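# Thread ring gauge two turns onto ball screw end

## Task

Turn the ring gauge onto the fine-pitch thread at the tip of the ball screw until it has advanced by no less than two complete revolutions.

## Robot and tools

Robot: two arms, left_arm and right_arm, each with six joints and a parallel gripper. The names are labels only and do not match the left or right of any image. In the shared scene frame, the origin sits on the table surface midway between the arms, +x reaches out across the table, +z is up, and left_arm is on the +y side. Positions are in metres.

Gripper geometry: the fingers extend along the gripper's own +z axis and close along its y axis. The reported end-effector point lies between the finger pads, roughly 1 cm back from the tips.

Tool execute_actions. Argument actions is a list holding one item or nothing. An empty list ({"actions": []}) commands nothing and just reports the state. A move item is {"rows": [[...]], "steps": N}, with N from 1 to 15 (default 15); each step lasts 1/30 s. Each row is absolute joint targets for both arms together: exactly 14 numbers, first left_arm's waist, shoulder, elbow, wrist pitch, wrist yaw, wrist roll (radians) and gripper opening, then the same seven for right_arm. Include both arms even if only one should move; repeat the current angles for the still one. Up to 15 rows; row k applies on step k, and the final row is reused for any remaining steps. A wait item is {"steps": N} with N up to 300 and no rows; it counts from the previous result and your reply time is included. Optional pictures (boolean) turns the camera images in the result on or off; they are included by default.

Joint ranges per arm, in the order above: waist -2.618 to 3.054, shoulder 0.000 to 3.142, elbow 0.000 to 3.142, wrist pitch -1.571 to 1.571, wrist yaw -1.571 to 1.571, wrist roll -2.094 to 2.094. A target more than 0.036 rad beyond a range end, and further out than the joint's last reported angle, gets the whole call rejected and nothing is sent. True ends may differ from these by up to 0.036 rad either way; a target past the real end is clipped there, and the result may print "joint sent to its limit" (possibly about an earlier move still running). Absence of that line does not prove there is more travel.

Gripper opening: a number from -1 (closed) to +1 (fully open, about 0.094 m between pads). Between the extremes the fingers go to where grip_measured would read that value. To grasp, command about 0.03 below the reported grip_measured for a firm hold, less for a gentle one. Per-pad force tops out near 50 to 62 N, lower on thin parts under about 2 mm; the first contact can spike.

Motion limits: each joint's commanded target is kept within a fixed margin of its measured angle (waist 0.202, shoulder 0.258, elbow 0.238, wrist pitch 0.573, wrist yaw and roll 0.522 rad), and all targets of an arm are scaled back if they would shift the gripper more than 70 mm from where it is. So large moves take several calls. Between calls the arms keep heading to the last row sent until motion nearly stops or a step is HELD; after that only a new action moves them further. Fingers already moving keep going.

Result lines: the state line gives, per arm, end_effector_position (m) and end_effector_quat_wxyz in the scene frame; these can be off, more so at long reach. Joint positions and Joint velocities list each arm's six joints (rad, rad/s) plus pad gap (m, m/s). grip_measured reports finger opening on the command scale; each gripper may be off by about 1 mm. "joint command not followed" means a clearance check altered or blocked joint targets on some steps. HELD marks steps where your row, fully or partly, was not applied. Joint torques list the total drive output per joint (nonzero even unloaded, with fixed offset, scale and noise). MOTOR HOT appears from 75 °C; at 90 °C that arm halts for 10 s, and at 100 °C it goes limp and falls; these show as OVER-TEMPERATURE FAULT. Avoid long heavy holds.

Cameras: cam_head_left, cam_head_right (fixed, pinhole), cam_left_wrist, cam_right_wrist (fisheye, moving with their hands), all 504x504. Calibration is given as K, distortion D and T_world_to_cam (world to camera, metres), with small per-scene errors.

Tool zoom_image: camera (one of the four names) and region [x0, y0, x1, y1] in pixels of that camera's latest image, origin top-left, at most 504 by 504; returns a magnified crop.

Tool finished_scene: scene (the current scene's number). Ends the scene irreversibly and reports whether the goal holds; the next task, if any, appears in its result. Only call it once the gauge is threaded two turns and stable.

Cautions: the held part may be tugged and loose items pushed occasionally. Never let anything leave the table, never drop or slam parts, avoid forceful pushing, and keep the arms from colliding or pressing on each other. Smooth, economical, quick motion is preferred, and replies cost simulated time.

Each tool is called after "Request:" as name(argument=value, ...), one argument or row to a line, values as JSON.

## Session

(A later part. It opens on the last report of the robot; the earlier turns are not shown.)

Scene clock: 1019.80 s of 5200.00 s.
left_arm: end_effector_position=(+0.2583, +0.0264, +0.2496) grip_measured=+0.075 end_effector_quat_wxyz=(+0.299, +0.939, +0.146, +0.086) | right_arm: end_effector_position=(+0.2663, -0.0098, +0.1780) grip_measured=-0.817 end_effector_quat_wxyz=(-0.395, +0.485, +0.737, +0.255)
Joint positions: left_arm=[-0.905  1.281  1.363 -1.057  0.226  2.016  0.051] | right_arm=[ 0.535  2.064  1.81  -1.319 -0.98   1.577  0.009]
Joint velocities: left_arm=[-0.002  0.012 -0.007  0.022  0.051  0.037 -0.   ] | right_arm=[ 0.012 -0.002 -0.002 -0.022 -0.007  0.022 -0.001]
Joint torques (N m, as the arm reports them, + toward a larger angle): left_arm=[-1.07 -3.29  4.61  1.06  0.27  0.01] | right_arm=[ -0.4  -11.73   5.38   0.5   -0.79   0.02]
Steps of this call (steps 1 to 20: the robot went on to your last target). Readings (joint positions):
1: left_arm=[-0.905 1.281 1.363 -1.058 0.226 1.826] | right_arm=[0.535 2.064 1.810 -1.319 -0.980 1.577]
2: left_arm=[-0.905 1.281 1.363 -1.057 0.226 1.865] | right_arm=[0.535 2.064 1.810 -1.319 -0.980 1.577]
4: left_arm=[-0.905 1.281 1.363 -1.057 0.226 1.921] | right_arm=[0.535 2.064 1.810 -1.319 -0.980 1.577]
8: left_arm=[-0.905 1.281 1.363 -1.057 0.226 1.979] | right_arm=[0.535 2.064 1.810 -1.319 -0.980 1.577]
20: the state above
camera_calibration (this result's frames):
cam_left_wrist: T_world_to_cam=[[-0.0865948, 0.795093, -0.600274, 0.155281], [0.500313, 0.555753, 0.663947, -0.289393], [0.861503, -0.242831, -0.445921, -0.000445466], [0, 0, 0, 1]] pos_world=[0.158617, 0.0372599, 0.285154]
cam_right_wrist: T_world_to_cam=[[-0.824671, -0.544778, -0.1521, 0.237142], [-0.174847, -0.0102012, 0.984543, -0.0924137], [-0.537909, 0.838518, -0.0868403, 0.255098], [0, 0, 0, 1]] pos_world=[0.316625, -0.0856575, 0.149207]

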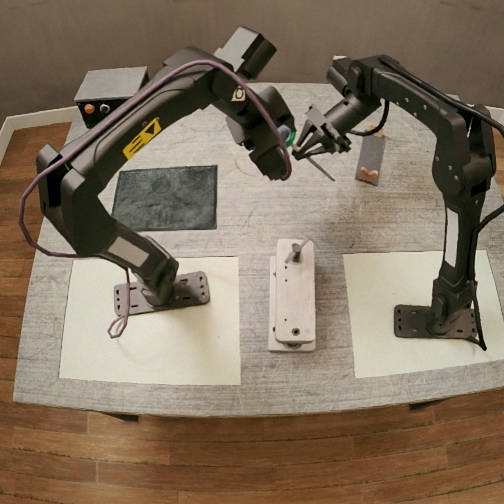

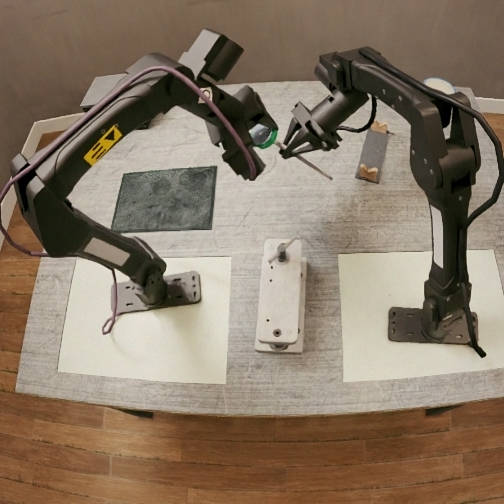

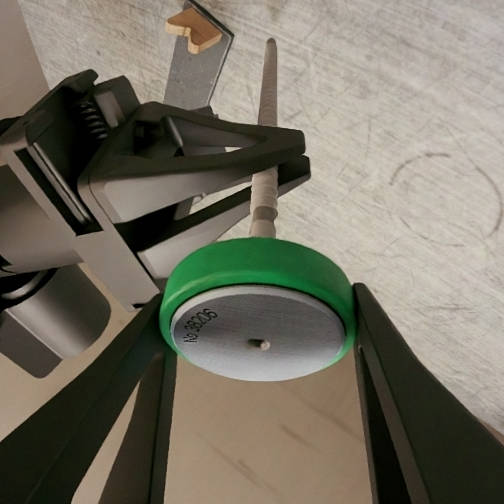

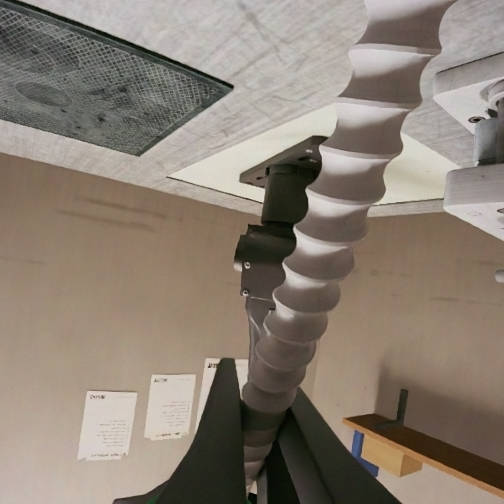

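Request:
execute_actions(
  actions=[
    {"rows":[[-0.916,1.29,1.345,-1.027,0.238,2.02,0.12,0.528,2.04,1.81,-1.312,-1.02,1.58,-0.85],[-0.916,1.29,1.345,-1.027,0.238,2.02,0.2,0.528,2.04,1.81,-1.312,-1.02,1.58,-0.85],[-0.916,1.29,1.345,-1.027,0.238,2.02,0.35,0.528,2.04,1.81,-1.312,-1.02,1.58,-0.85]],"steps":15},
  ],
  pictures=false,
)

Request:
execute_actions(
  actions=[
    {"rows":[[-0.916,1.29,1.345,-1.027,0.238,-2.02,0.35,0.528,2.04,1.81,-1.312,-1.02,1.58,-0.85]],"steps":15},
  ],
  pictures=false,
)

Request:
execute_actions(
  actions=[
    {"steps":45},
  ],
)

Scene clock: 1033.10 s of 5200.00 s.
left_arm: end_effector_position=(+0.2612, +0.0238, +0.2523) grip_measured=+0.348 end_effector_quat_wxyz=(+0.306, +0.937, +0.143, +0.093) | right_arm: end_effector_position=(+0.2666, -0.0105, +0.1769) grip_measured=-0.817 end_effector_quat_wxyz=(-0.393, +0.486, +0.738, +0.254)
Joint positions: left_arm=[-0.905  1.281  1.363 -1.037  0.226  2.019  0.063] | right_arm=[ 0.535  2.064  1.81  -1.319 -0.972  1.577  0.009]
Joint velocities: left_arm=[-0.017  0.002  0.002  0.022 -0.051 -0.051 -0.   ] | right_arm=[-0.002  0.002 -0.002 -0.022 -0.066  0.022 -0.   ]
Joint torques (N m, as the arm reports them, + toward a larger angle): left_arm=[-0.94 -3.32  4.67  0.95  0.26 -0.02] | right_arm=[ -0.39 -11.72   5.38   0.49  -0.87   0.03]
Steps of this call (steps 1 to 15: the robot went on to your last target; steps 16 to 90: nothing new was sent; then 9.80 s passed at rest; steps 91 to 105: all 15 steps of this action). Readings (joint positions):
91: left_arm=[-0.905 1.281 1.363 -1.057 0.226 2.019] | right_arm=[0.535 2.064 1.810 -1.319 -0.980 1.577]
92: left_arm=[-0.905 1.281 1.363 -1.055 0.226 2.019] | right_arm=[0.535 2.064 1.810 -1.319 -0.979 1.577]
94: left_arm=[-0.905 1.281 1.363 -1.046 0.226 2.019] | right_arm=[0.535 2.064 1.810 -1.319 -0.976 1.577]
98: left_arm=[-0.905 1.281 1.363 -1.037 0.226 2.019] | right_arm=[0.535 2.064 1.810 -1.319 -0.972 1.577]
105: the state above

Scene clock: 1033.60 s of 5200.00 s.
left_arm: end_effector_position=(+0.2611, +0.0228, +0.2528) grip_measured=+0.348 end_effector_quat_wxyz=(+0.292, +0.610, +0.724, -0.133) | right_arm: end_effector_position=(+0.2667, -0.0108, +0.1764) grip_measured=-0.817 end_effector_quat_wxyz=(-0.391, +0.487, +0.739, +0.253)
Joint positions: left_arm=[-0.907  1.281  1.363 -1.034  0.225  0.577  0.063] | right_arm=[ 0.535  2.064  1.81  -1.319 -0.969  1.577  0.009]
Joint velocities: left_arm=[ 0.007 -0.007  0.017 -0.037 -0.051 -2.762 -0.001] | right_arm=[ 0.007 -0.002  0.002 -0.022 -0.037  0.007  0.   ]
Joint torques (N m, as the arm reports them, + toward a larger angle): left_arm=[-0.8  -3.36  4.81  0.9   0.28  0.  ] | right_arm=[ -0.35 -11.74   5.36   0.49  -0.89   0.03]
Steps of this call (steps 1 to 15: all 15 steps of this action). Readings (joint positions):
1: left_arm=[-0.905 1.281 1.363 -1.037 0.225 1.947] | right_arm=[0.535 2.064 1.810 -1.319 -0.972 1.577]
2: left_arm=[-0.905 1.281 1.363 -1.037 0.224 1.848] | right_arm=[0.535 2.064 1.810 -1.319 -0.972 1.577]
4: left_arm=[-0.905 1.281 1.363 -1.038 0.224 1.653] | right_arm=[0.535 2.064 1.810 -1.319 -0.972 1.577]
8: left_arm=[-0.907 1.281 1.363 -1.039 0.224 1.263] | right_arm=[0.535 2.064 1.810 -1.319 -0.971 1.577]
15: the state above

Scene clock: 1035.10 s of 5200.00 s.
left_arm: end_effector_position=(+0.2593, +0.0222, +0.2527) grip_measured=+0.349 end_effector_quat_wxyz=(-0.054, -0.531, +0.784, -0.317) | right_arm: end_effector_position=(+0.2668, -0.0108, +0.1763) grip_measured=-0.817 end_effector_quat_wxyz=(-0.391, +0.487, +0.739, +0.252)
Joint positions: left_arm=[-0.907  1.281  1.363 -1.037  0.235 -2.016  0.063] | right_arm=[ 0.535  2.064  1.81  -1.319 -0.968  1.577  0.009]
Joint velocities: left_arm=[-0.002  0.012 -0.002  0.051 -0.037 -0.007 -0.   ] | right_arm=[-0.017  0.012 -0.002  0.066 -0.051  0.022  0.   ]
Joint torques (N m, as the arm reports them, + toward a larger angle): left_arm=[-0.77 -3.37  4.79  0.92  0.18  0.02] | right_arm=[ -0.44 -11.76   5.42   0.5   -0.9    0.04]
Steps of this call (steps 1 to 45: the robot went on to your last target). Readings (joint positions):
1: left_arm=[-0.907 1.281 1.363 -1.033 0.225 0.479] | right_arm=[0.535 2.064 1.810 -1.319 -0.969 1.577]
2: left_arm=[-0.907 1.281 1.363 -1.033 0.225 0.381] | right_arm=[0.535 2.064 1.810 -1.319 -0.969 1.577]
4: left_arm=[-0.907 1.281 1.363 -1.033 0.225 0.183] | right_arm=[0.535 2.064 1.810 -1.319 -0.969 1.577]
8: left_arm=[-0.907 1.281 1.363 -1.033 0.227 -0.211] | right_arm=[0.535 2.064 1.810 -1.319 -0.968 1.577]
45: the state above
camera_calibration (this result's frames):
cam_left_wrist: T_world_to_cam=[[0.810707, -0.358668, 0.462723, -0.315128], [-0.539975, -0.152666, 0.82772, -0.0454336], [-0.226234, -0.920897, -0.317438, 0.263672], [0, 0, 0, 1]] pos_world=[0.290595, 0.122853, 0.267123]
cam_right_wrist: T_world_to_cam=[[-0.824099, -0.54628, -0.149796, 0.236099], [-0.179235, 0.000616813, 0.983806, -0.0892079], [-0.537341, 0.837603, -0.0984208, 0.257991], [0, 0, 0, 1]] pos_world=[0.317209, -0.0870633, 0.148522]

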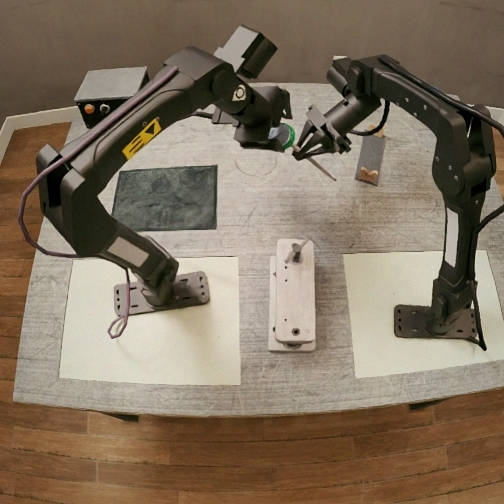

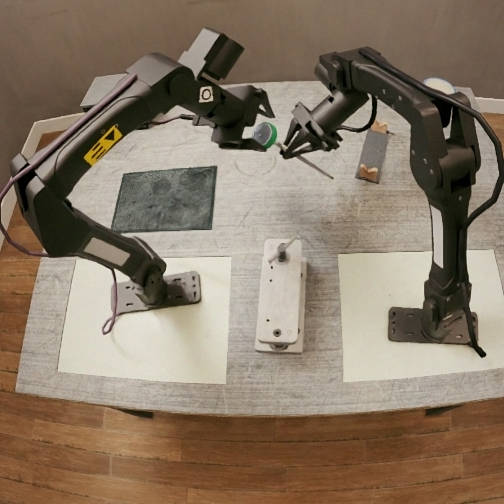

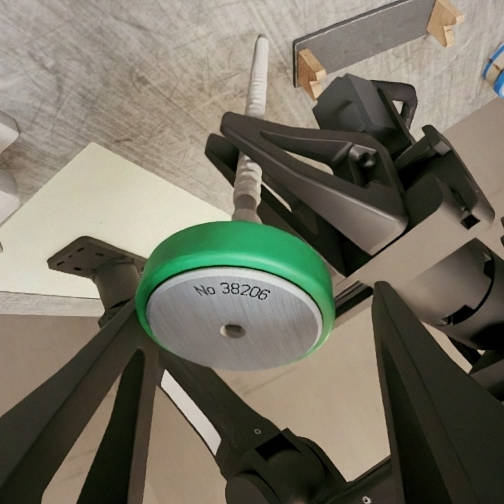

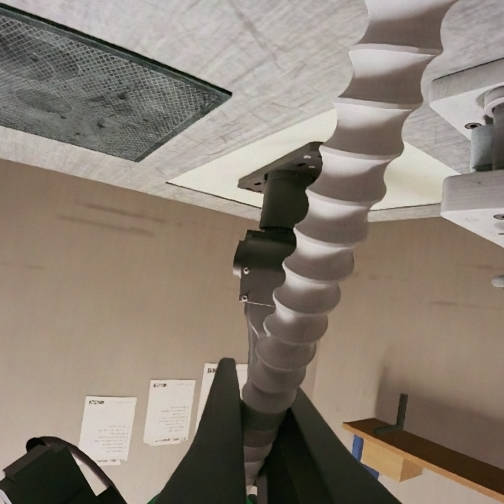

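Request:
execute_actions(
  actions=[
    {"rows":[[-0.916,1.29,1.345,-1.033,0.238,-2.02,0.4,0.528,2.04,1.81,-1.312,-1.024,1.58,-0.85],[-0.916,1.29,1.345,-1.039,0.238,-2.02,0.45,0.528,2.04,1.81,-1.312,-1.028,1.58,-0.85],[-0.916,1.29,1.345,-1.045,0.238,-2.02,0.5,0.528,2.04,1.81,-1.312,-1.032,1.58,-0.85],[-0.916,1.29,1.345,-1.05,0.238,-2.02,0.5,0.528,2.04,1.81,-1.312,-1.036,1.58,-0.85]],"steps":15},
  ],
)

Scene clock: 1052.07 s of 5200.00 s.
left_arm: end_effector_position=(+0.2594, +0.0221, +0.2527) grip_measured=+0.498 end_effector_quat_wxyz=(-0.054, -0.532, +0.783, -0.317) | right_arm: end_effector_position=(+0.2668, -0.0108, +0.1763) grip_measured=-0.817 end_effector_quat_wxyz=(-0.391, +0.487, +0.739, +0.253)
Joint positions: left_arm=[-0.907  1.281  1.363 -1.036  0.235 -2.018  0.07 ] | right_arm=[ 0.535  2.064  1.81  -1.319 -0.969  1.577  0.009]
Joint velocities: left_arm=[ 0.002 -0.017  0.007 -0.037 -0.051 -0.051 -0.   ] | right_arm=[-0.002 -0.007 -0.012 -0.066 -0.007  0.066 -0.001]
Joint torques (N m, as the arm reports them, + toward a larger angle): left_arm=[-0.85 -3.45  4.75  0.71  0.17  0.02] | right_arm=[ -0.44 -11.69   5.48   0.51  -1.03   0.02]
Steps of this call (steps 1 to 15: the robot went on to your last target; steps 16 to 90: nothing new was sent; then 13.47 s passed at rest; steps 91 to 105: all 15 steps of this action). Readings (joint positions):
91: left_arm=[-0.907 1.281 1.363 -1.036 0.235 -2.018] | right_arm=[0.535 2.064 1.810 -1.319 -0.968 1.577]
92: left_arm=[-0.907 1.281 1.363 -1.036 0.235 -2.018] | right_arm=[0.535 2.064 1.810 -1.319 -0.968 1.577]
94: left_arm=[-0.907 1.281 1.363 -1.036 0.235 -2.018] | right_arm=[0.535 2.064 1.810 -1.319 -0.968 1.577]
98: left_arm=[-0.907 1.281 1.363 -1.036 0.235 -2.018] | right_arm=[0.535 2.064 1.810 -1.319 -0.969 1.577]
105: the state above
camera_calibration (this result's frames):
cam_left_wrist: T_world_to_cam=[[0.811813, -0.356806, 0.462221, -0.315418], [-0.538879, -0.152951, 0.828381, -0.0459011], [-0.224874, -0.921572, -0.316443, 0.263065], [0, 0, 0, 1]] pos_world=[0.290482, 0.12287, 0.267061]
cam_right_wrist: T_world_to_cam=[[-0.824123, -0.546227, -0.149861, 0.236132], [-0.179085, 0.000273235, 0.983834, -0.0893145], [-0.537355, 0.837637, -0.0980459, 0.257897], [0, 0, 0, 1]] pos_world=[0.317189, -0.0870183, 0.148543]

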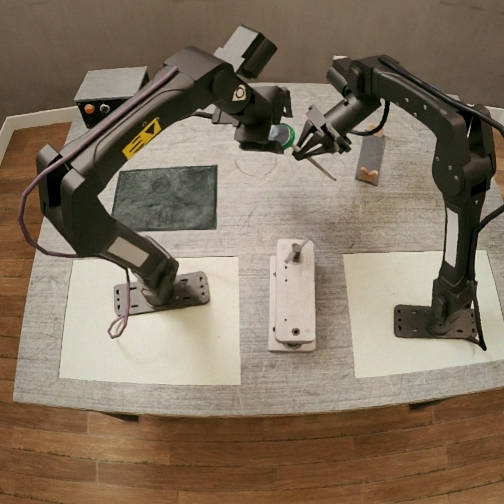

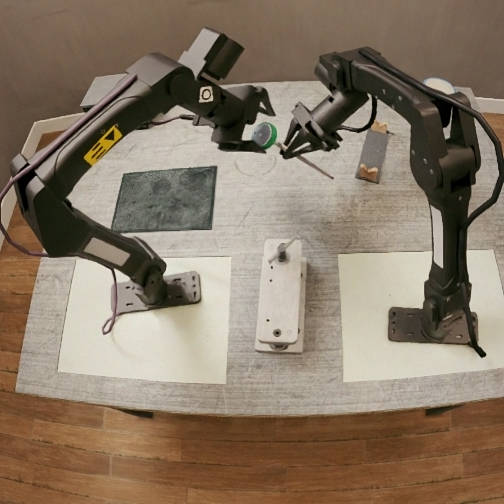

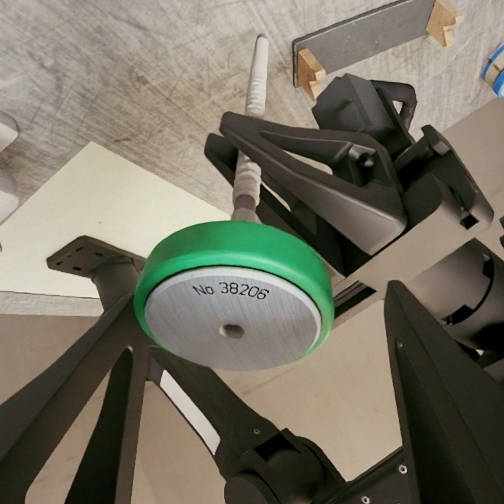

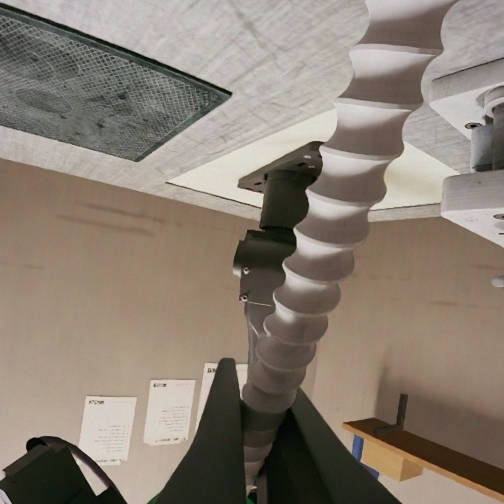

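Request:
execute_actions(
  actions=[
    {"rows":[[-0.916,1.29,1.345,-1.056,0.238,-2.02,0.5,0.528,2.04,1.81,-1.312,-1.04,1.58,-0.85],[-0.916,1.29,1.345,-1.062,0.238,-2.02,0.5,0.528,2.04,1.81,-1.312,-1.044,1.58,-0.85],[-0.916,1.29,1.345,-1.068,0.238,-2.02,0.5,0.528,2.04,1.81,-1.312,-1.048,1.58,-0.85],[-0.916,1.29,1.345,-1.074,0.238,-2.02,0.5,0.528,2.04,1.81,-1.312,-1.051,1.58,-0.85]],"steps":15},
  ],
)

Scene clock: 1061.23 s of 5200.00 s.
left_arm: end_effector_position=(+0.2586, +0.0229, +0.2519) grip_measured=+0.498 end_effector_quat_wxyz=(-0.054, -0.533, +0.784, -0.314) | right_arm: end_effector_position=(+0.2662, -0.0096, +0.1784) grip_measured=-0.817 end_effector_quat_wxyz=(-0.396, +0.485, +0.736, +0.256)
Joint positions: left_arm=[-0.907  1.281  1.363 -1.042  0.235 -2.018  0.07 ] | right_arm=[ 0.535  2.064  1.81  -1.319 -0.982  1.577  0.009]
Joint velocities: left_arm=[-0.017  0.002 -0.002 -0.095  0.081 -0.022  0.001] | right_arm=[-0.027 -0.007  0.002 -0.007 -0.037 -0.051 -0.001]
Joint torques (N m, as the arm reports them, + toward a larger angle): left_arm=[-0.65 -3.36  4.88  0.59  0.18 -0.01] | right_arm=[ -0.42 -11.7    5.46   0.5   -1.05   0.04]
Steps of this call (steps 1 to 15: the robot went on to your last target; steps 16 to 90: nothing new was sent; then 5.67 s passed at rest; steps 91 to 105: all 15 steps of this action). Readings (joint positions):
91: left_arm=[-0.907 1.281 1.363 -1.036 0.235 -2.018] | right_arm=[0.535 2.064 1.810 -1.319 -0.969 1.577]
92: left_arm=[-0.907 1.281 1.363 -1.036 0.235 -2.018] | right_arm=[0.535 2.064 1.810 -1.319 -0.970 1.577]
94: left_arm=[-0.907 1.281 1.363 -1.037 0.235 -2.018] | right_arm=[0.535 2.064 1.810 -1.319 -0.974 1.577]
98: left_arm=[-0.907 1.281 1.363 -1.040 0.235 -2.018] | right_arm=[0.535 2.064 1.810 -1.319 -0.980 1.577]
105: the state above
camera_calibration (this result's frames):
cam_left_wrist: T_world_to_cam=[[0.813738, -0.358601, 0.457424, -0.31334], [-0.535409, -0.156187, 0.830026, -0.0468045], [-0.226204, -0.920332, -0.319093, 0.264323], [0, 0, 0, 1]] pos_world=[0.289708, 0.123591, 0.266522]
cam_right_wrist: T_world_to_cam=[[-0.824974, -0.544299, -0.152175, 0.237331], [-0.173659, -0.0121017, 0.984731, -0.0931292], [-0.53783, 0.838804, -0.0845391, 0.254476], [0, 0, 0, 1]] pos_world=[0.316484, -0.0854035, 0.149336]

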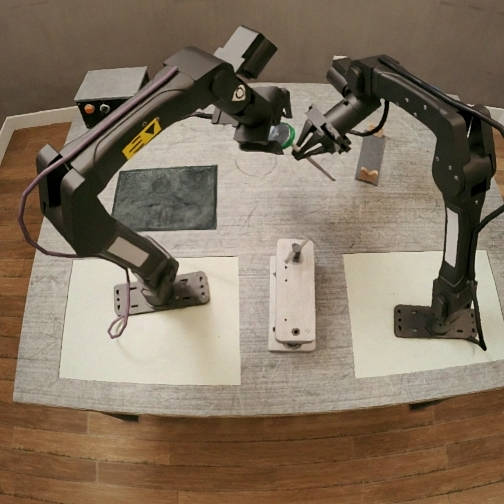

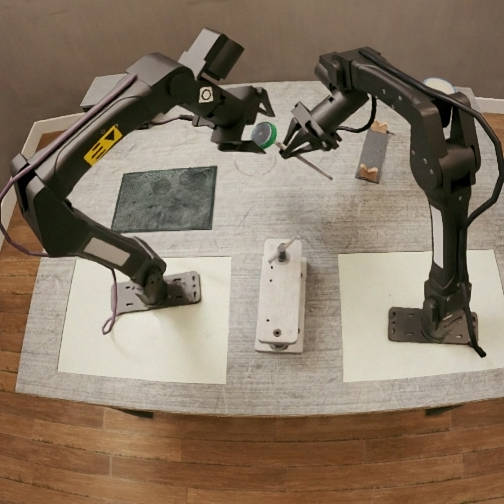

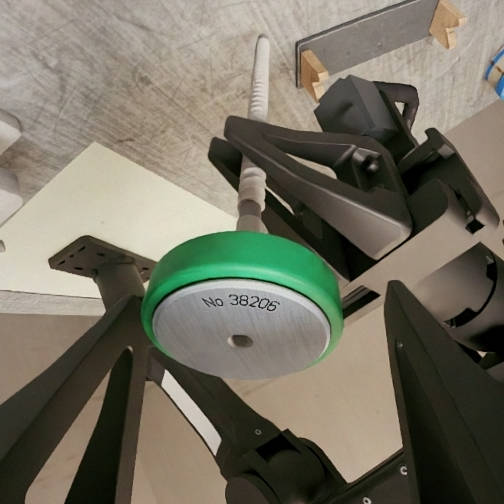

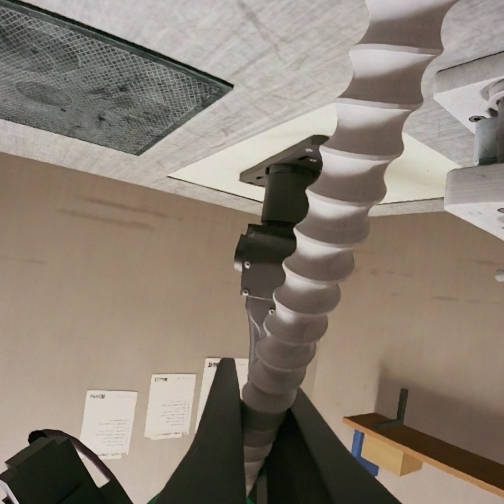

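Request:
execute_actions(
  actions=[
    {"rows":[[-0.916,1.29,1.345,-1.078,0.238,-2.02,0.6,0.528,2.04,1.81,-1.312,-1.045,1.58,-0.85],[-0.916,1.29,1.345,-1.082,0.238,-2.02,0.6,0.528,2.04,1.81,-1.312,-1.045,1.58,-0.85],[-0.916,1.29,1.345,-1.086,0.238,-2.02,0.6,0.528,2.04,1.81,-1.312,-1.045,1.58,-0.85],[-0.916,1.29,1.345,-1.09,0.238,-2.02,0.6,0.528,2.04,1.81,-1.312,-1.045,1.58,-0.85]],"steps":15},
  ],
)

Scene clock: 1070.10 s of 5200.00 s.
left_arm: end_effector_position=(+0.2563, +0.0250, +0.2498) grip_measured=+0.598 end_effector_quat_wxyz=(-0.056, -0.535, +0.785, -0.307) | right_arm: end_effector_position=(+0.2662, -0.0095, +0.1785) grip_measured=-0.817 end_effector_quat_wxyz=(-0.397, +0.485, +0.736, +0.256)
Joint positions: left_arm=[-0.907  1.281  1.363 -1.058  0.235 -2.018  0.075] | right_arm=[ 0.535  2.064  1.81  -1.319 -0.983  1.577  0.009]
Joint velocities: left_arm=[-0.007 -0.002  0.002  0.066 -0.037 -0.037 -0.001] | right_arm=[-0.002 -0.012 -0.012 -0.037 -0.051 -0.037 -0.001]
Joint torques (N m, as the arm reports them, + toward a larger angle): left_arm=[-0.62 -3.36  4.73  0.57  0.16 -0.06] | right_arm=[ -0.38 -11.82   5.4    0.49  -0.97   0.03]
Steps of this call (steps 1 to 15: the robot went on to your last target; steps 16 to 90: nothing new was sent; then 5.37 s passed at rest; steps 91 to 105: all 15 steps of this action). Readings (joint positions):
91: left_arm=[-0.907 1.281 1.363 -1.043 0.235 -2.018] | right_arm=[0.535 2.064 1.810 -1.319 -0.983 1.577]
92: left_arm=[-0.907 1.281 1.363 -1.044 0.235 -2.018] | right_arm=[0.535 2.064 1.810 -1.319 -0.983 1.577]
94: left_arm=[-0.907 1.281 1.363 -1.047 0.235 -2.018] | right_arm=[0.535 2.064 1.810 -1.319 -0.983 1.577]
98: left_arm=[-0.907 1.281 1.363 -1.055 0.235 -2.018] | right_arm=[0.535 2.064 1.810 -1.319 -0.983 1.577]
105: the state above
camera_calibration (this result's frames):
cam_left_wrist: T_world_to_cam=[[0.818895, -0.36341, 0.444235, -0.307621], [-0.525889, -0.165064, 0.834383, -0.0492128], [-0.229896, -0.91689, -0.326283, 0.267742], [0, 0, 0, 1]] pos_world=[0.287581, 0.125574, 0.265078]
cam_right_wrist: T_world_to_cam=[[-0.825021, -0.544191, -0.152303, 0.237397], [-0.173358, -0.0127895, 0.984776, -0.0933397], [-0.537854, 0.838864, -0.0837882, 0.254284], [0, 0, 0, 1]] pos_world=[0.316445, -0.085314, 0.149381]

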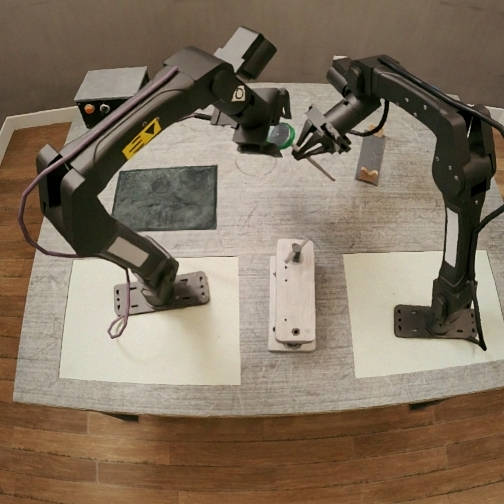

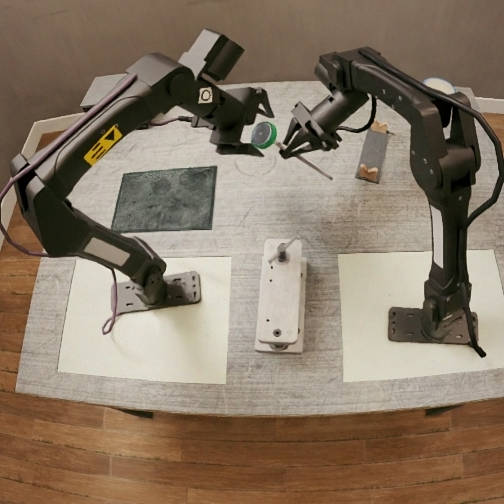

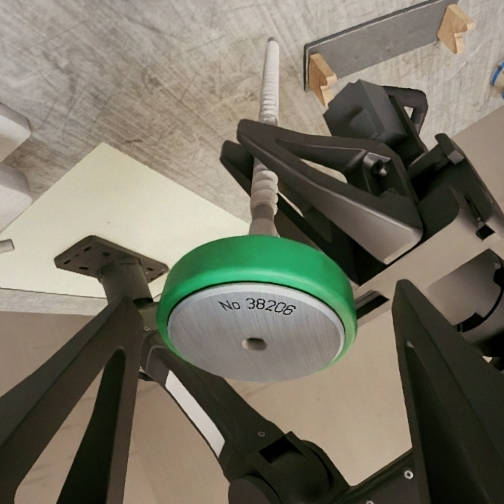

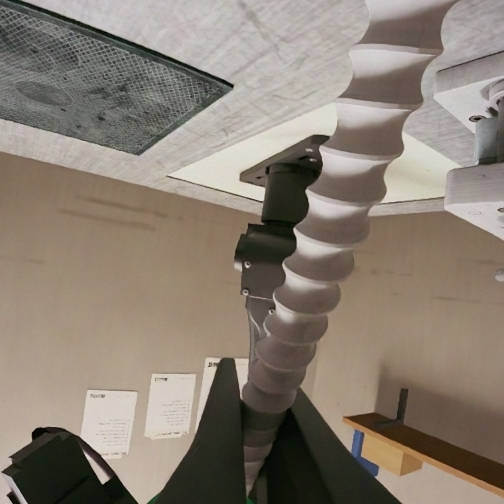

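Request:
execute_actions(
  actions=[
    {"rows":[[-0.916,1.29,1.345,-1.07,0.238,-2.02,0.45,0.528,2.04,1.81,-1.312,-1.045,1.58,-0.85],[-0.916,1.29,1.345,-1.07,0.238,-2.02,0.3,0.528,2.04,1.81,-1.312,-1.045,1.58,-0.85],[-0.916,1.29,1.345,-1.07,0.238,-2.02,0.2,0.528,2.04,1.81,-1.312,-1.045,1.58,-0.85],[-0.916,1.29,1.345,-1.07,0.238,-2.02,0.14,0.528,2.04,1.81,-1.312,-1.045,1.58,-0.85],[-0.916,1.29,1.345,-1.07,0.238,-2.02,0.11,0.528,2.04,1.81,-1.312,-1.045,1.58,-0.85],[-0.916,1.29,1.345,-1.07,0.238,-2.02,0.09,0.528,2.04,1.81,-1.312,-1.045,1.58,-0.85],[-0.916,1.29,1.345,-1.07,0.238,-2.02,0.075,0.528,2.04,1.81,-1.312,-1.045,1.58,-0.85],[-0.916,1.29,1.345,-1.07,0.238,-2.02,0.06,0.528,2.04,1.81,-1.312,-1.045,1.58,-0.85],[-0.916,1.29,1.345,-1.07,0.238,-2.02,0.045,0.528,2.04,1.81,-1.312,-1.05,1.58,-0.85]],"steps":15},
  ],
  pictures=false,
)

Request:
execute_actions(
  actions=[
    {"rows":[[-0.916,1.29,1.345,-1.07,0.238,-1.8,0.045,0.528,2.04,1.81,-1.312,-1.055,1.58,-0.85],[-0.916,1.29,1.345,-1.07,0.238,-1.7,0.045,0.528,2.04,1.81,-1.312,-1.055,1.58,-0.85],[-0.916,1.29,1.345,-1.07,0.238,2.02,0.045,0.528,2.04,1.81,-1.312,-1.055,1.58,-0.85]],"steps":15},
  ],
  pictures=false,
)

Request:
execute_actions(
  actions=[
    {"steps":50},
  ],
)

Scene clock: 1088.70 s of 5200.00 s.
left_arm: end_effector_position=(+0.2562, +0.0251, +0.2497) grip_measured=+0.078 end_effector_quat_wxyz=(-0.056, -0.535, +0.785, -0.307) | right_arm: end_effector_position=(+0.2662, -0.0094, +0.1785) grip_measured=-0.817 end_effector_quat_wxyz=(-0.397, +0.485, +0.736, +0.256)
Joint positions: left_arm=[-0.907  1.281  1.363 -1.058  0.235 -2.019  0.051] | right_arm=[ 0.535  2.064  1.81  -1.319 -0.984  1.577  0.009]
Joint velocities: left_arm=[-0.022 -0.017 -0.002  0.051  0.11  -0.037 -0.001] | right_arm=[ 0.002 -0.002 -0.002 -0.007  0.022 -0.037 -0.   ]
Joint torques (N m, as the arm reports them, + toward a larger angle): left_arm=[-0.74 -3.6   4.69  0.76  0.13  0.02] | right_arm=[ -0.34 -11.76   5.42   0.48  -1.04   0.03]
Steps of this call (steps 1 to 15: the robot went on to your last target; steps 16 to 90: nothing new was sent; then 15.10 s passed at rest; steps 91 to 105: all 15 steps of this action). Readings (joint positions):
91: left_arm=[-0.907 1.281 1.363 -1.058 0.235 -2.018] | right_arm=[0.535 2.064 1.810 -1.319 -0.983 1.577]
92: left_arm=[-0.907 1.281 1.363 -1.058 0.235 -2.018] | right_arm=[0.535 2.064 1.810 -1.319 -0.983 1.577]
94: left_arm=[-0.907 1.281 1.363 -1.058 0.235 -2.019] | right_arm=[0.535 2.064 1.810 -1.319 -0.983 1.577]
98: left_arm=[-0.907 1.281 1.363 -1.058 0.235 -2.019] | right_arm=[0.535 2.064 1.810 -1.319 -0.983 1.577]
105: the state above

Scene clock: 1089.20 s of 5200.00 s.
left_arm: end_effector_position=(+0.2554, +0.0263, +0.2487) grip_measured=+0.078 end_effector_quat_wxyz=(+0.144, +0.066, +0.949, -0.273) | right_arm: end_effector_position=(+0.2661, -0.0093, +0.1787) grip_measured=-0.817 end_effector_quat_wxyz=(-0.397, +0.485, +0.736, +0.256)
Joint positions: left_arm=[-0.907  1.281  1.363 -1.065  0.233 -0.681  0.051] | right_arm=[ 0.535  2.064  1.81  -1.319 -0.985  1.577  0.009]
Joint velocities: left_arm=[ 0.007 -0.022 -0.012 -0.037 -0.007  2.762  0.   ] | right_arm=[-0.002 -0.007 -0.022  0.007 -0.007 -0.007 -0.   ]
Joint torques (N m, as the arm reports them, + toward a larger angle): left_arm=[-0.61 -3.5   4.57  0.79  0.26  0.08] | right_arm=[ -0.34 -11.7    5.43   0.47  -1.07   0.02]
Steps of this call (steps 1 to 15: all 15 steps of this action). Readings (joint positions):
1: left_arm=[-0.907 1.281 1.363 -1.058 0.235 -1.989] | right_arm=[0.535 2.064 1.810 -1.319 -0.984 1.577]
2: left_arm=[-0.907 1.281 1.363 -1.058 0.235 -1.939] | right_arm=[0.535 2.064 1.810 -1.319 -0.984 1.577]
4: left_arm=[-0.907 1.281 1.363 -1.059 0.236 -1.754] | right_arm=[0.535 2.064 1.810 -1.319 -0.984 1.577]
8: left_arm=[-0.907 1.281 1.363 -1.062 0.236 -1.363] | right_arm=[0.535 2.064 1.810 -1.319 -0.984 1.577]
15: the state above

Scene clock: 1090.87 s of 5200.00 s.
left_arm: end_effector_position=(+0.2587, +0.0267, +0.2494) grip_measured=+0.078 end_effector_quat_wxyz=(+0.297, +0.939, +0.146, +0.089) | right_arm: end_effector_position=(+0.2660, -0.0091, +0.1791) grip_measured=-0.817 end_effector_quat_wxyz=(-0.398, +0.485, +0.735, +0.257)
Joint positions: left_arm=[-0.907  1.281  1.363 -1.057  0.218  2.016  0.051] | right_arm=[ 0.535  2.064  1.81  -1.319 -0.987  1.577  0.009]
Joint velocities: left_arm=[-0.012  0.002  0.002  0.007  0.007  0.022 -0.001] | right_arm=[ 0.012 -0.002  0.007  0.051 -0.007  0.081 -0.001]
Joint torques (N m, as the arm reports them, + toward a larger angle): left_arm=[-0.82 -3.24  4.71  0.7   0.34  0.05] | right_arm=[ -0.36 -11.71   5.35   0.5   -1.05   0.02]
Steps of this call (steps 1 to 50: the robot went on to your last target). Readings (joint positions):
1: left_arm=[-0.907 1.281 1.363 -1.066 0.232 -0.584] | right_arm=[0.535 2.064 1.810 -1.319 -0.985 1.577]
2: left_arm=[-0.907 1.281 1.363 -1.066 0.231 -0.486] | right_arm=[0.535 2.064 1.810 -1.319 -0.985 1.577]
4: left_arm=[-0.907 1.281 1.363 -1.066 0.229 -0.291] | right_arm=[0.535 2.064 1.810 -1.319 -0.985 1.577]
8: left_arm=[-0.907 1.281 1.363 -1.066 0.226 0.101] | right_arm=[0.535 2.064 1.810 -1.319 -0.985 1.577]
50: the state above
camera_calibration (this result's frames):
cam_left_wrist: T_world_to_cam=[[-0.0848986, 0.797685, -0.597068, 0.153656], [0.49685, 0.553308, 0.668573, -0.28973], [0.863673, -0.239893, -0.443305, -0.00205343], [0, 0, 0, 1]] pos_world=[0.158771, 0.0372486, 0.284539]
cam_right_wrist: T_world_to_cam=[[-0.825284, -0.543596, -0.153003, 0.237764], [-0.171699, -0.0165731, 0.98501, -0.0944948], [-0.537983, 0.839183, -0.0796575, 0.253227], [0, 0, 0, 1]] pos_world=[0.31623, -0.0848228, 0.149628]

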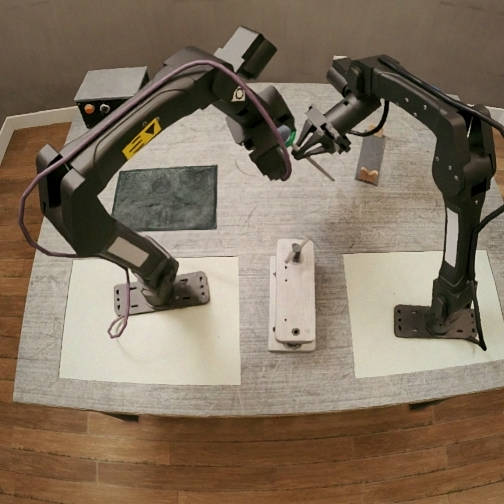

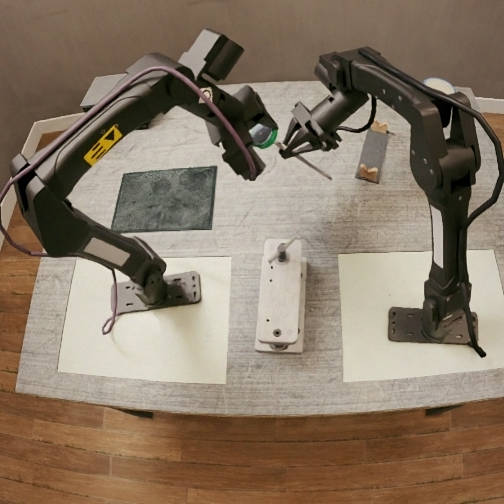

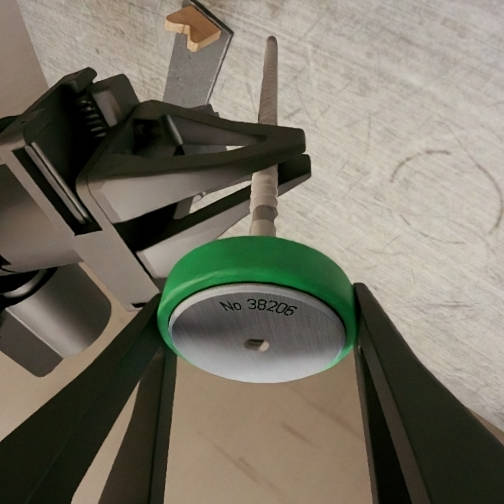

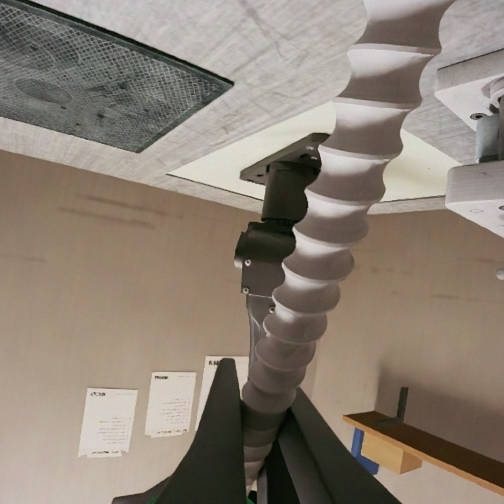

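Request:
execute_actions(
  actions=[
    {"rows":[[-0.916,1.29,1.345,-1.07,0.228,2.02,0.12,0.528,2.04,1.81,-1.312,-1.048,1.58,-0.85],[-0.916,1.29,1.345,-1.07,0.228,2.02,0.3,0.528,2.04,1.81,-1.312,-1.048,1.58,-0.85],[-0.916,1.29,1.345,-1.07,0.228,2.02,0.6,0.528,2.04,1.81,-1.312,-1.048,1.58,-0.85]],"steps":15},
  ],
  pictures=false,
)

Request:
execute_actions(
  actions=[
    {"rows":[[-0.916,1.29,1.345,-1.07,0.228,-2.02,0.6,0.528,2.04,1.81,-1.312,-1.048,1.58,-0.85]],"steps":15},
  ],
  pictures=false,
)

Request:
execute_actions(
  actions=[
    {"steps":45},
  ],
)

Scene clock: 1115.37 s of 5200.00 s.
left_arm: end_effector_position=(+0.2587, +0.0267, +0.2494) grip_measured=+0.598 end_effector_quat_wxyz=(+0.297, +0.940, +0.144, +0.089) | right_arm: end_effector_position=(+0.2660, -0.0091, +0.1791) grip_measured=-0.817 end_effector_quat_wxyz=(-0.398, +0.485, +0.735, +0.257)
Joint positions: left_arm=[-0.907  1.281  1.363 -1.057  0.218  2.019  0.075] | right_arm=[ 0.535  2.064  1.81  -1.319 -0.987  1.577  0.009]
Joint velocities: left_arm=[-0.022 -0.007 -0.012  0.007  0.051  0.037  0.   ] | right_arm=[ 0.002  0.012 -0.007  0.022  0.022  0.007 -0.001]
Joint torques (N m, as the arm reports them, + toward a larger angle): left_arm=[-0.83 -3.19  4.72  0.74  0.18  0.03] | right_arm=[ -0.36 -11.7    5.4    0.5   -1.     0.02]
Steps of this call (steps 1 to 15: the robot went on to your last target; steps 16 to 90: nothing new was sent; then 21.00 s passed at rest; steps 91 to 105: all 15 steps of this action). Readings (joint positions):
91: left_arm=[-0.907 1.281 1.363 -1.057 0.218 2.017] | right_arm=[0.535 2.064 1.810 -1.319 -0.987 1.577]
92: left_arm=[-0.907 1.281 1.363 -1.057 0.218 2.018] | right_arm=[0.535 2.064 1.810 -1.319 -0.987 1.577]
94: left_arm=[-0.907 1.281 1.363 -1.057 0.218 2.018] | right_arm=[0.535 2.064 1.810 -1.319 -0.987 1.577]
98: left_arm=[-0.907 1.281 1.363 -1.057 0.218 2.019] | right_arm=[0.535 2.064 1.810 -1.319 -0.987 1.577]
105: the state above

Scene clock: 1115.87 s of 5200.00 s.
left_arm: end_effector_position=(+0.2587, +0.0267, +0.2494) grip_measured=+0.598 end_effector_quat_wxyz=(+0.282, +0.610, +0.729, -0.129) | right_arm: end_effector_position=(+0.2660, -0.0091, +0.1791) grip_measured=-0.817 end_effector_quat_wxyz=(-0.398, +0.485, +0.735, +0.257)
Joint positions: left_arm=[-0.907  1.281  1.363 -1.057  0.218  0.575  0.075] | right_arm=[ 0.535  2.064  1.81  -1.319 -0.987  1.577  0.009]
Joint velocities: left_arm=[-0.027 -0.007 -0.012  0.022 -0.037 -2.85   0.   ] | right_arm=[-0.022 -0.017 -0.007 -0.007  0.007 -0.022  0.   ]
Joint torques (N m, as the arm reports them, + toward a larger angle): left_arm=[-0.85 -3.4   4.81  0.71  0.2   0.  ] | right_arm=[ -0.38 -11.64   5.41   0.48  -0.98   0.03]
Steps of this call (steps 1 to 15: all 15 steps of this action). Readings (joint positions):
1: left_arm=[-0.907 1.281 1.363 -1.057 0.218 1.946] | right_arm=[0.535 2.064 1.810 -1.319 -0.987 1.577]
2: left_arm=[-0.907 1.281 1.363 -1.057 0.218 1.847] | right_arm=[0.535 2.064 1.810 -1.319 -0.987 1.577]
4: left_arm=[-0.907 1.281 1.363 -1.057 0.218 1.652] | right_arm=[0.535 2.064 1.810 -1.319 -0.987 1.577]
8: left_arm=[-0.907 1.281 1.363 -1.057 0.218 1.261] | right_arm=[0.535 2.064 1.810 -1.319 -0.987 1.577]
15: the state above

Scene clock: 1117.37 s of 5200.00 s.
left_arm: end_effector_position=(+0.2578, +0.0260, +0.2496) grip_measured=+0.598 end_effector_quat_wxyz=(-0.051, -0.535, +0.785, -0.307) | right_arm: end_effector_position=(+0.2660, -0.0091, +0.1791) grip_measured=-0.817 end_effector_quat_wxyz=(-0.398, +0.485, +0.735, +0.257)
Joint positions: left_arm=[-0.907  1.281  1.363 -1.057  0.224 -2.016  0.075] | right_arm=[ 0.535  2.064  1.81  -1.319 -0.987  1.577  0.009]
Joint velocities: left_arm=[ 0.002  0.017  0.022 -0.081 -0.125 -0.066  0.   ] | right_arm=[-0.012 -0.007 -0.002  0.007 -0.022  0.022  0.   ]
Joint torques (N m, as the arm reports them, + toward a larger angle): left_arm=[-0.78 -3.5   4.8   0.74  0.17 -0.01] | right_arm=[ -0.36 -11.74   5.42   0.5   -0.99   0.03]
Steps of this call (steps 1 to 45: the robot went on to your last target). Readings (joint positions):
1: left_arm=[-0.907 1.281 1.363 -1.057 0.218 0.476] | right_arm=[0.535 2.064 1.810 -1.319 -0.987 1.577]
2: left_arm=[-0.907 1.281 1.363 -1.057 0.218 0.378] | right_arm=[0.535 2.064 1.810 -1.319 -0.987 1.577]
4: left_arm=[-0.907 1.281 1.363 -1.057 0.218 0.181] | right_arm=[0.535 2.064 1.810 -1.319 -0.987 1.577]
8: left_arm=[-0.907 1.281 1.363 -1.057 0.218 -0.214] | right_arm=[0.535 2.064 1.810 -1.319 -0.987 1.577]
45: the state above
camera_calibration (this result's frames):
cam_left_wrist: T_world_to_cam=[[0.816805, -0.362875, 0.4485, -0.308994], [-0.531784, -0.172148, 0.829199, -0.0450732], [-0.223687, -0.915799, -0.333582, 0.269139], [0, 0, 0, 1]] pos_world=[0.288621, 0.126591, 0.265738]
cam_right_wrist: T_world_to_cam=[[-0.825284, -0.543596, -0.153003, 0.237764], [-0.171699, -0.0165731, 0.98501, -0.0944948], [-0.537983, 0.839183, -0.0796575, 0.253227], [0, 0, 0, 1]] pos_world=[0.31623, -0.0848228, 0.149628]

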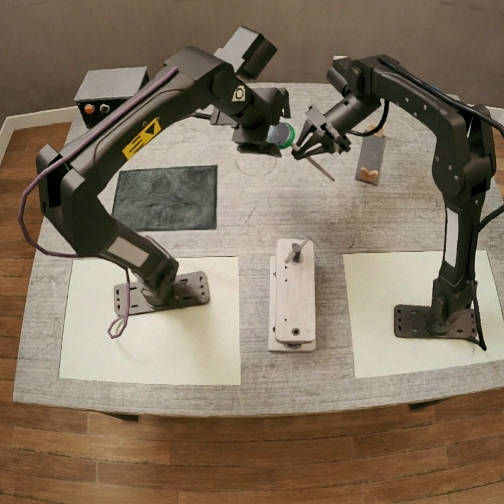

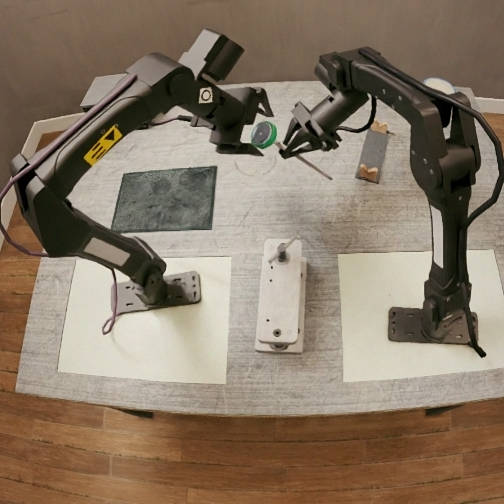

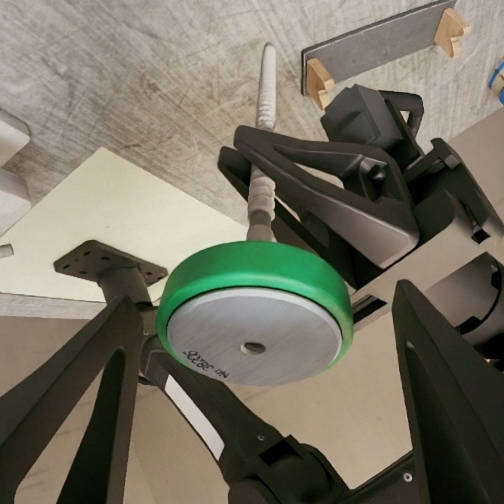

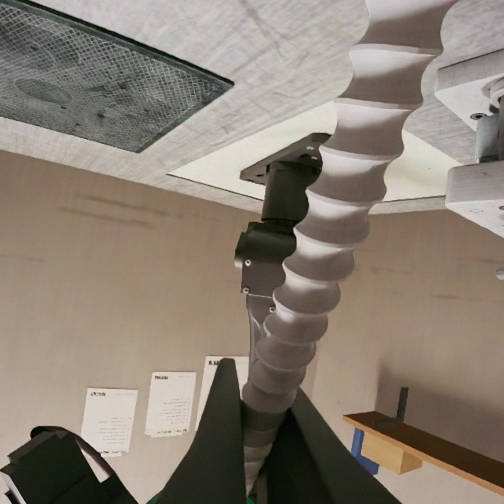

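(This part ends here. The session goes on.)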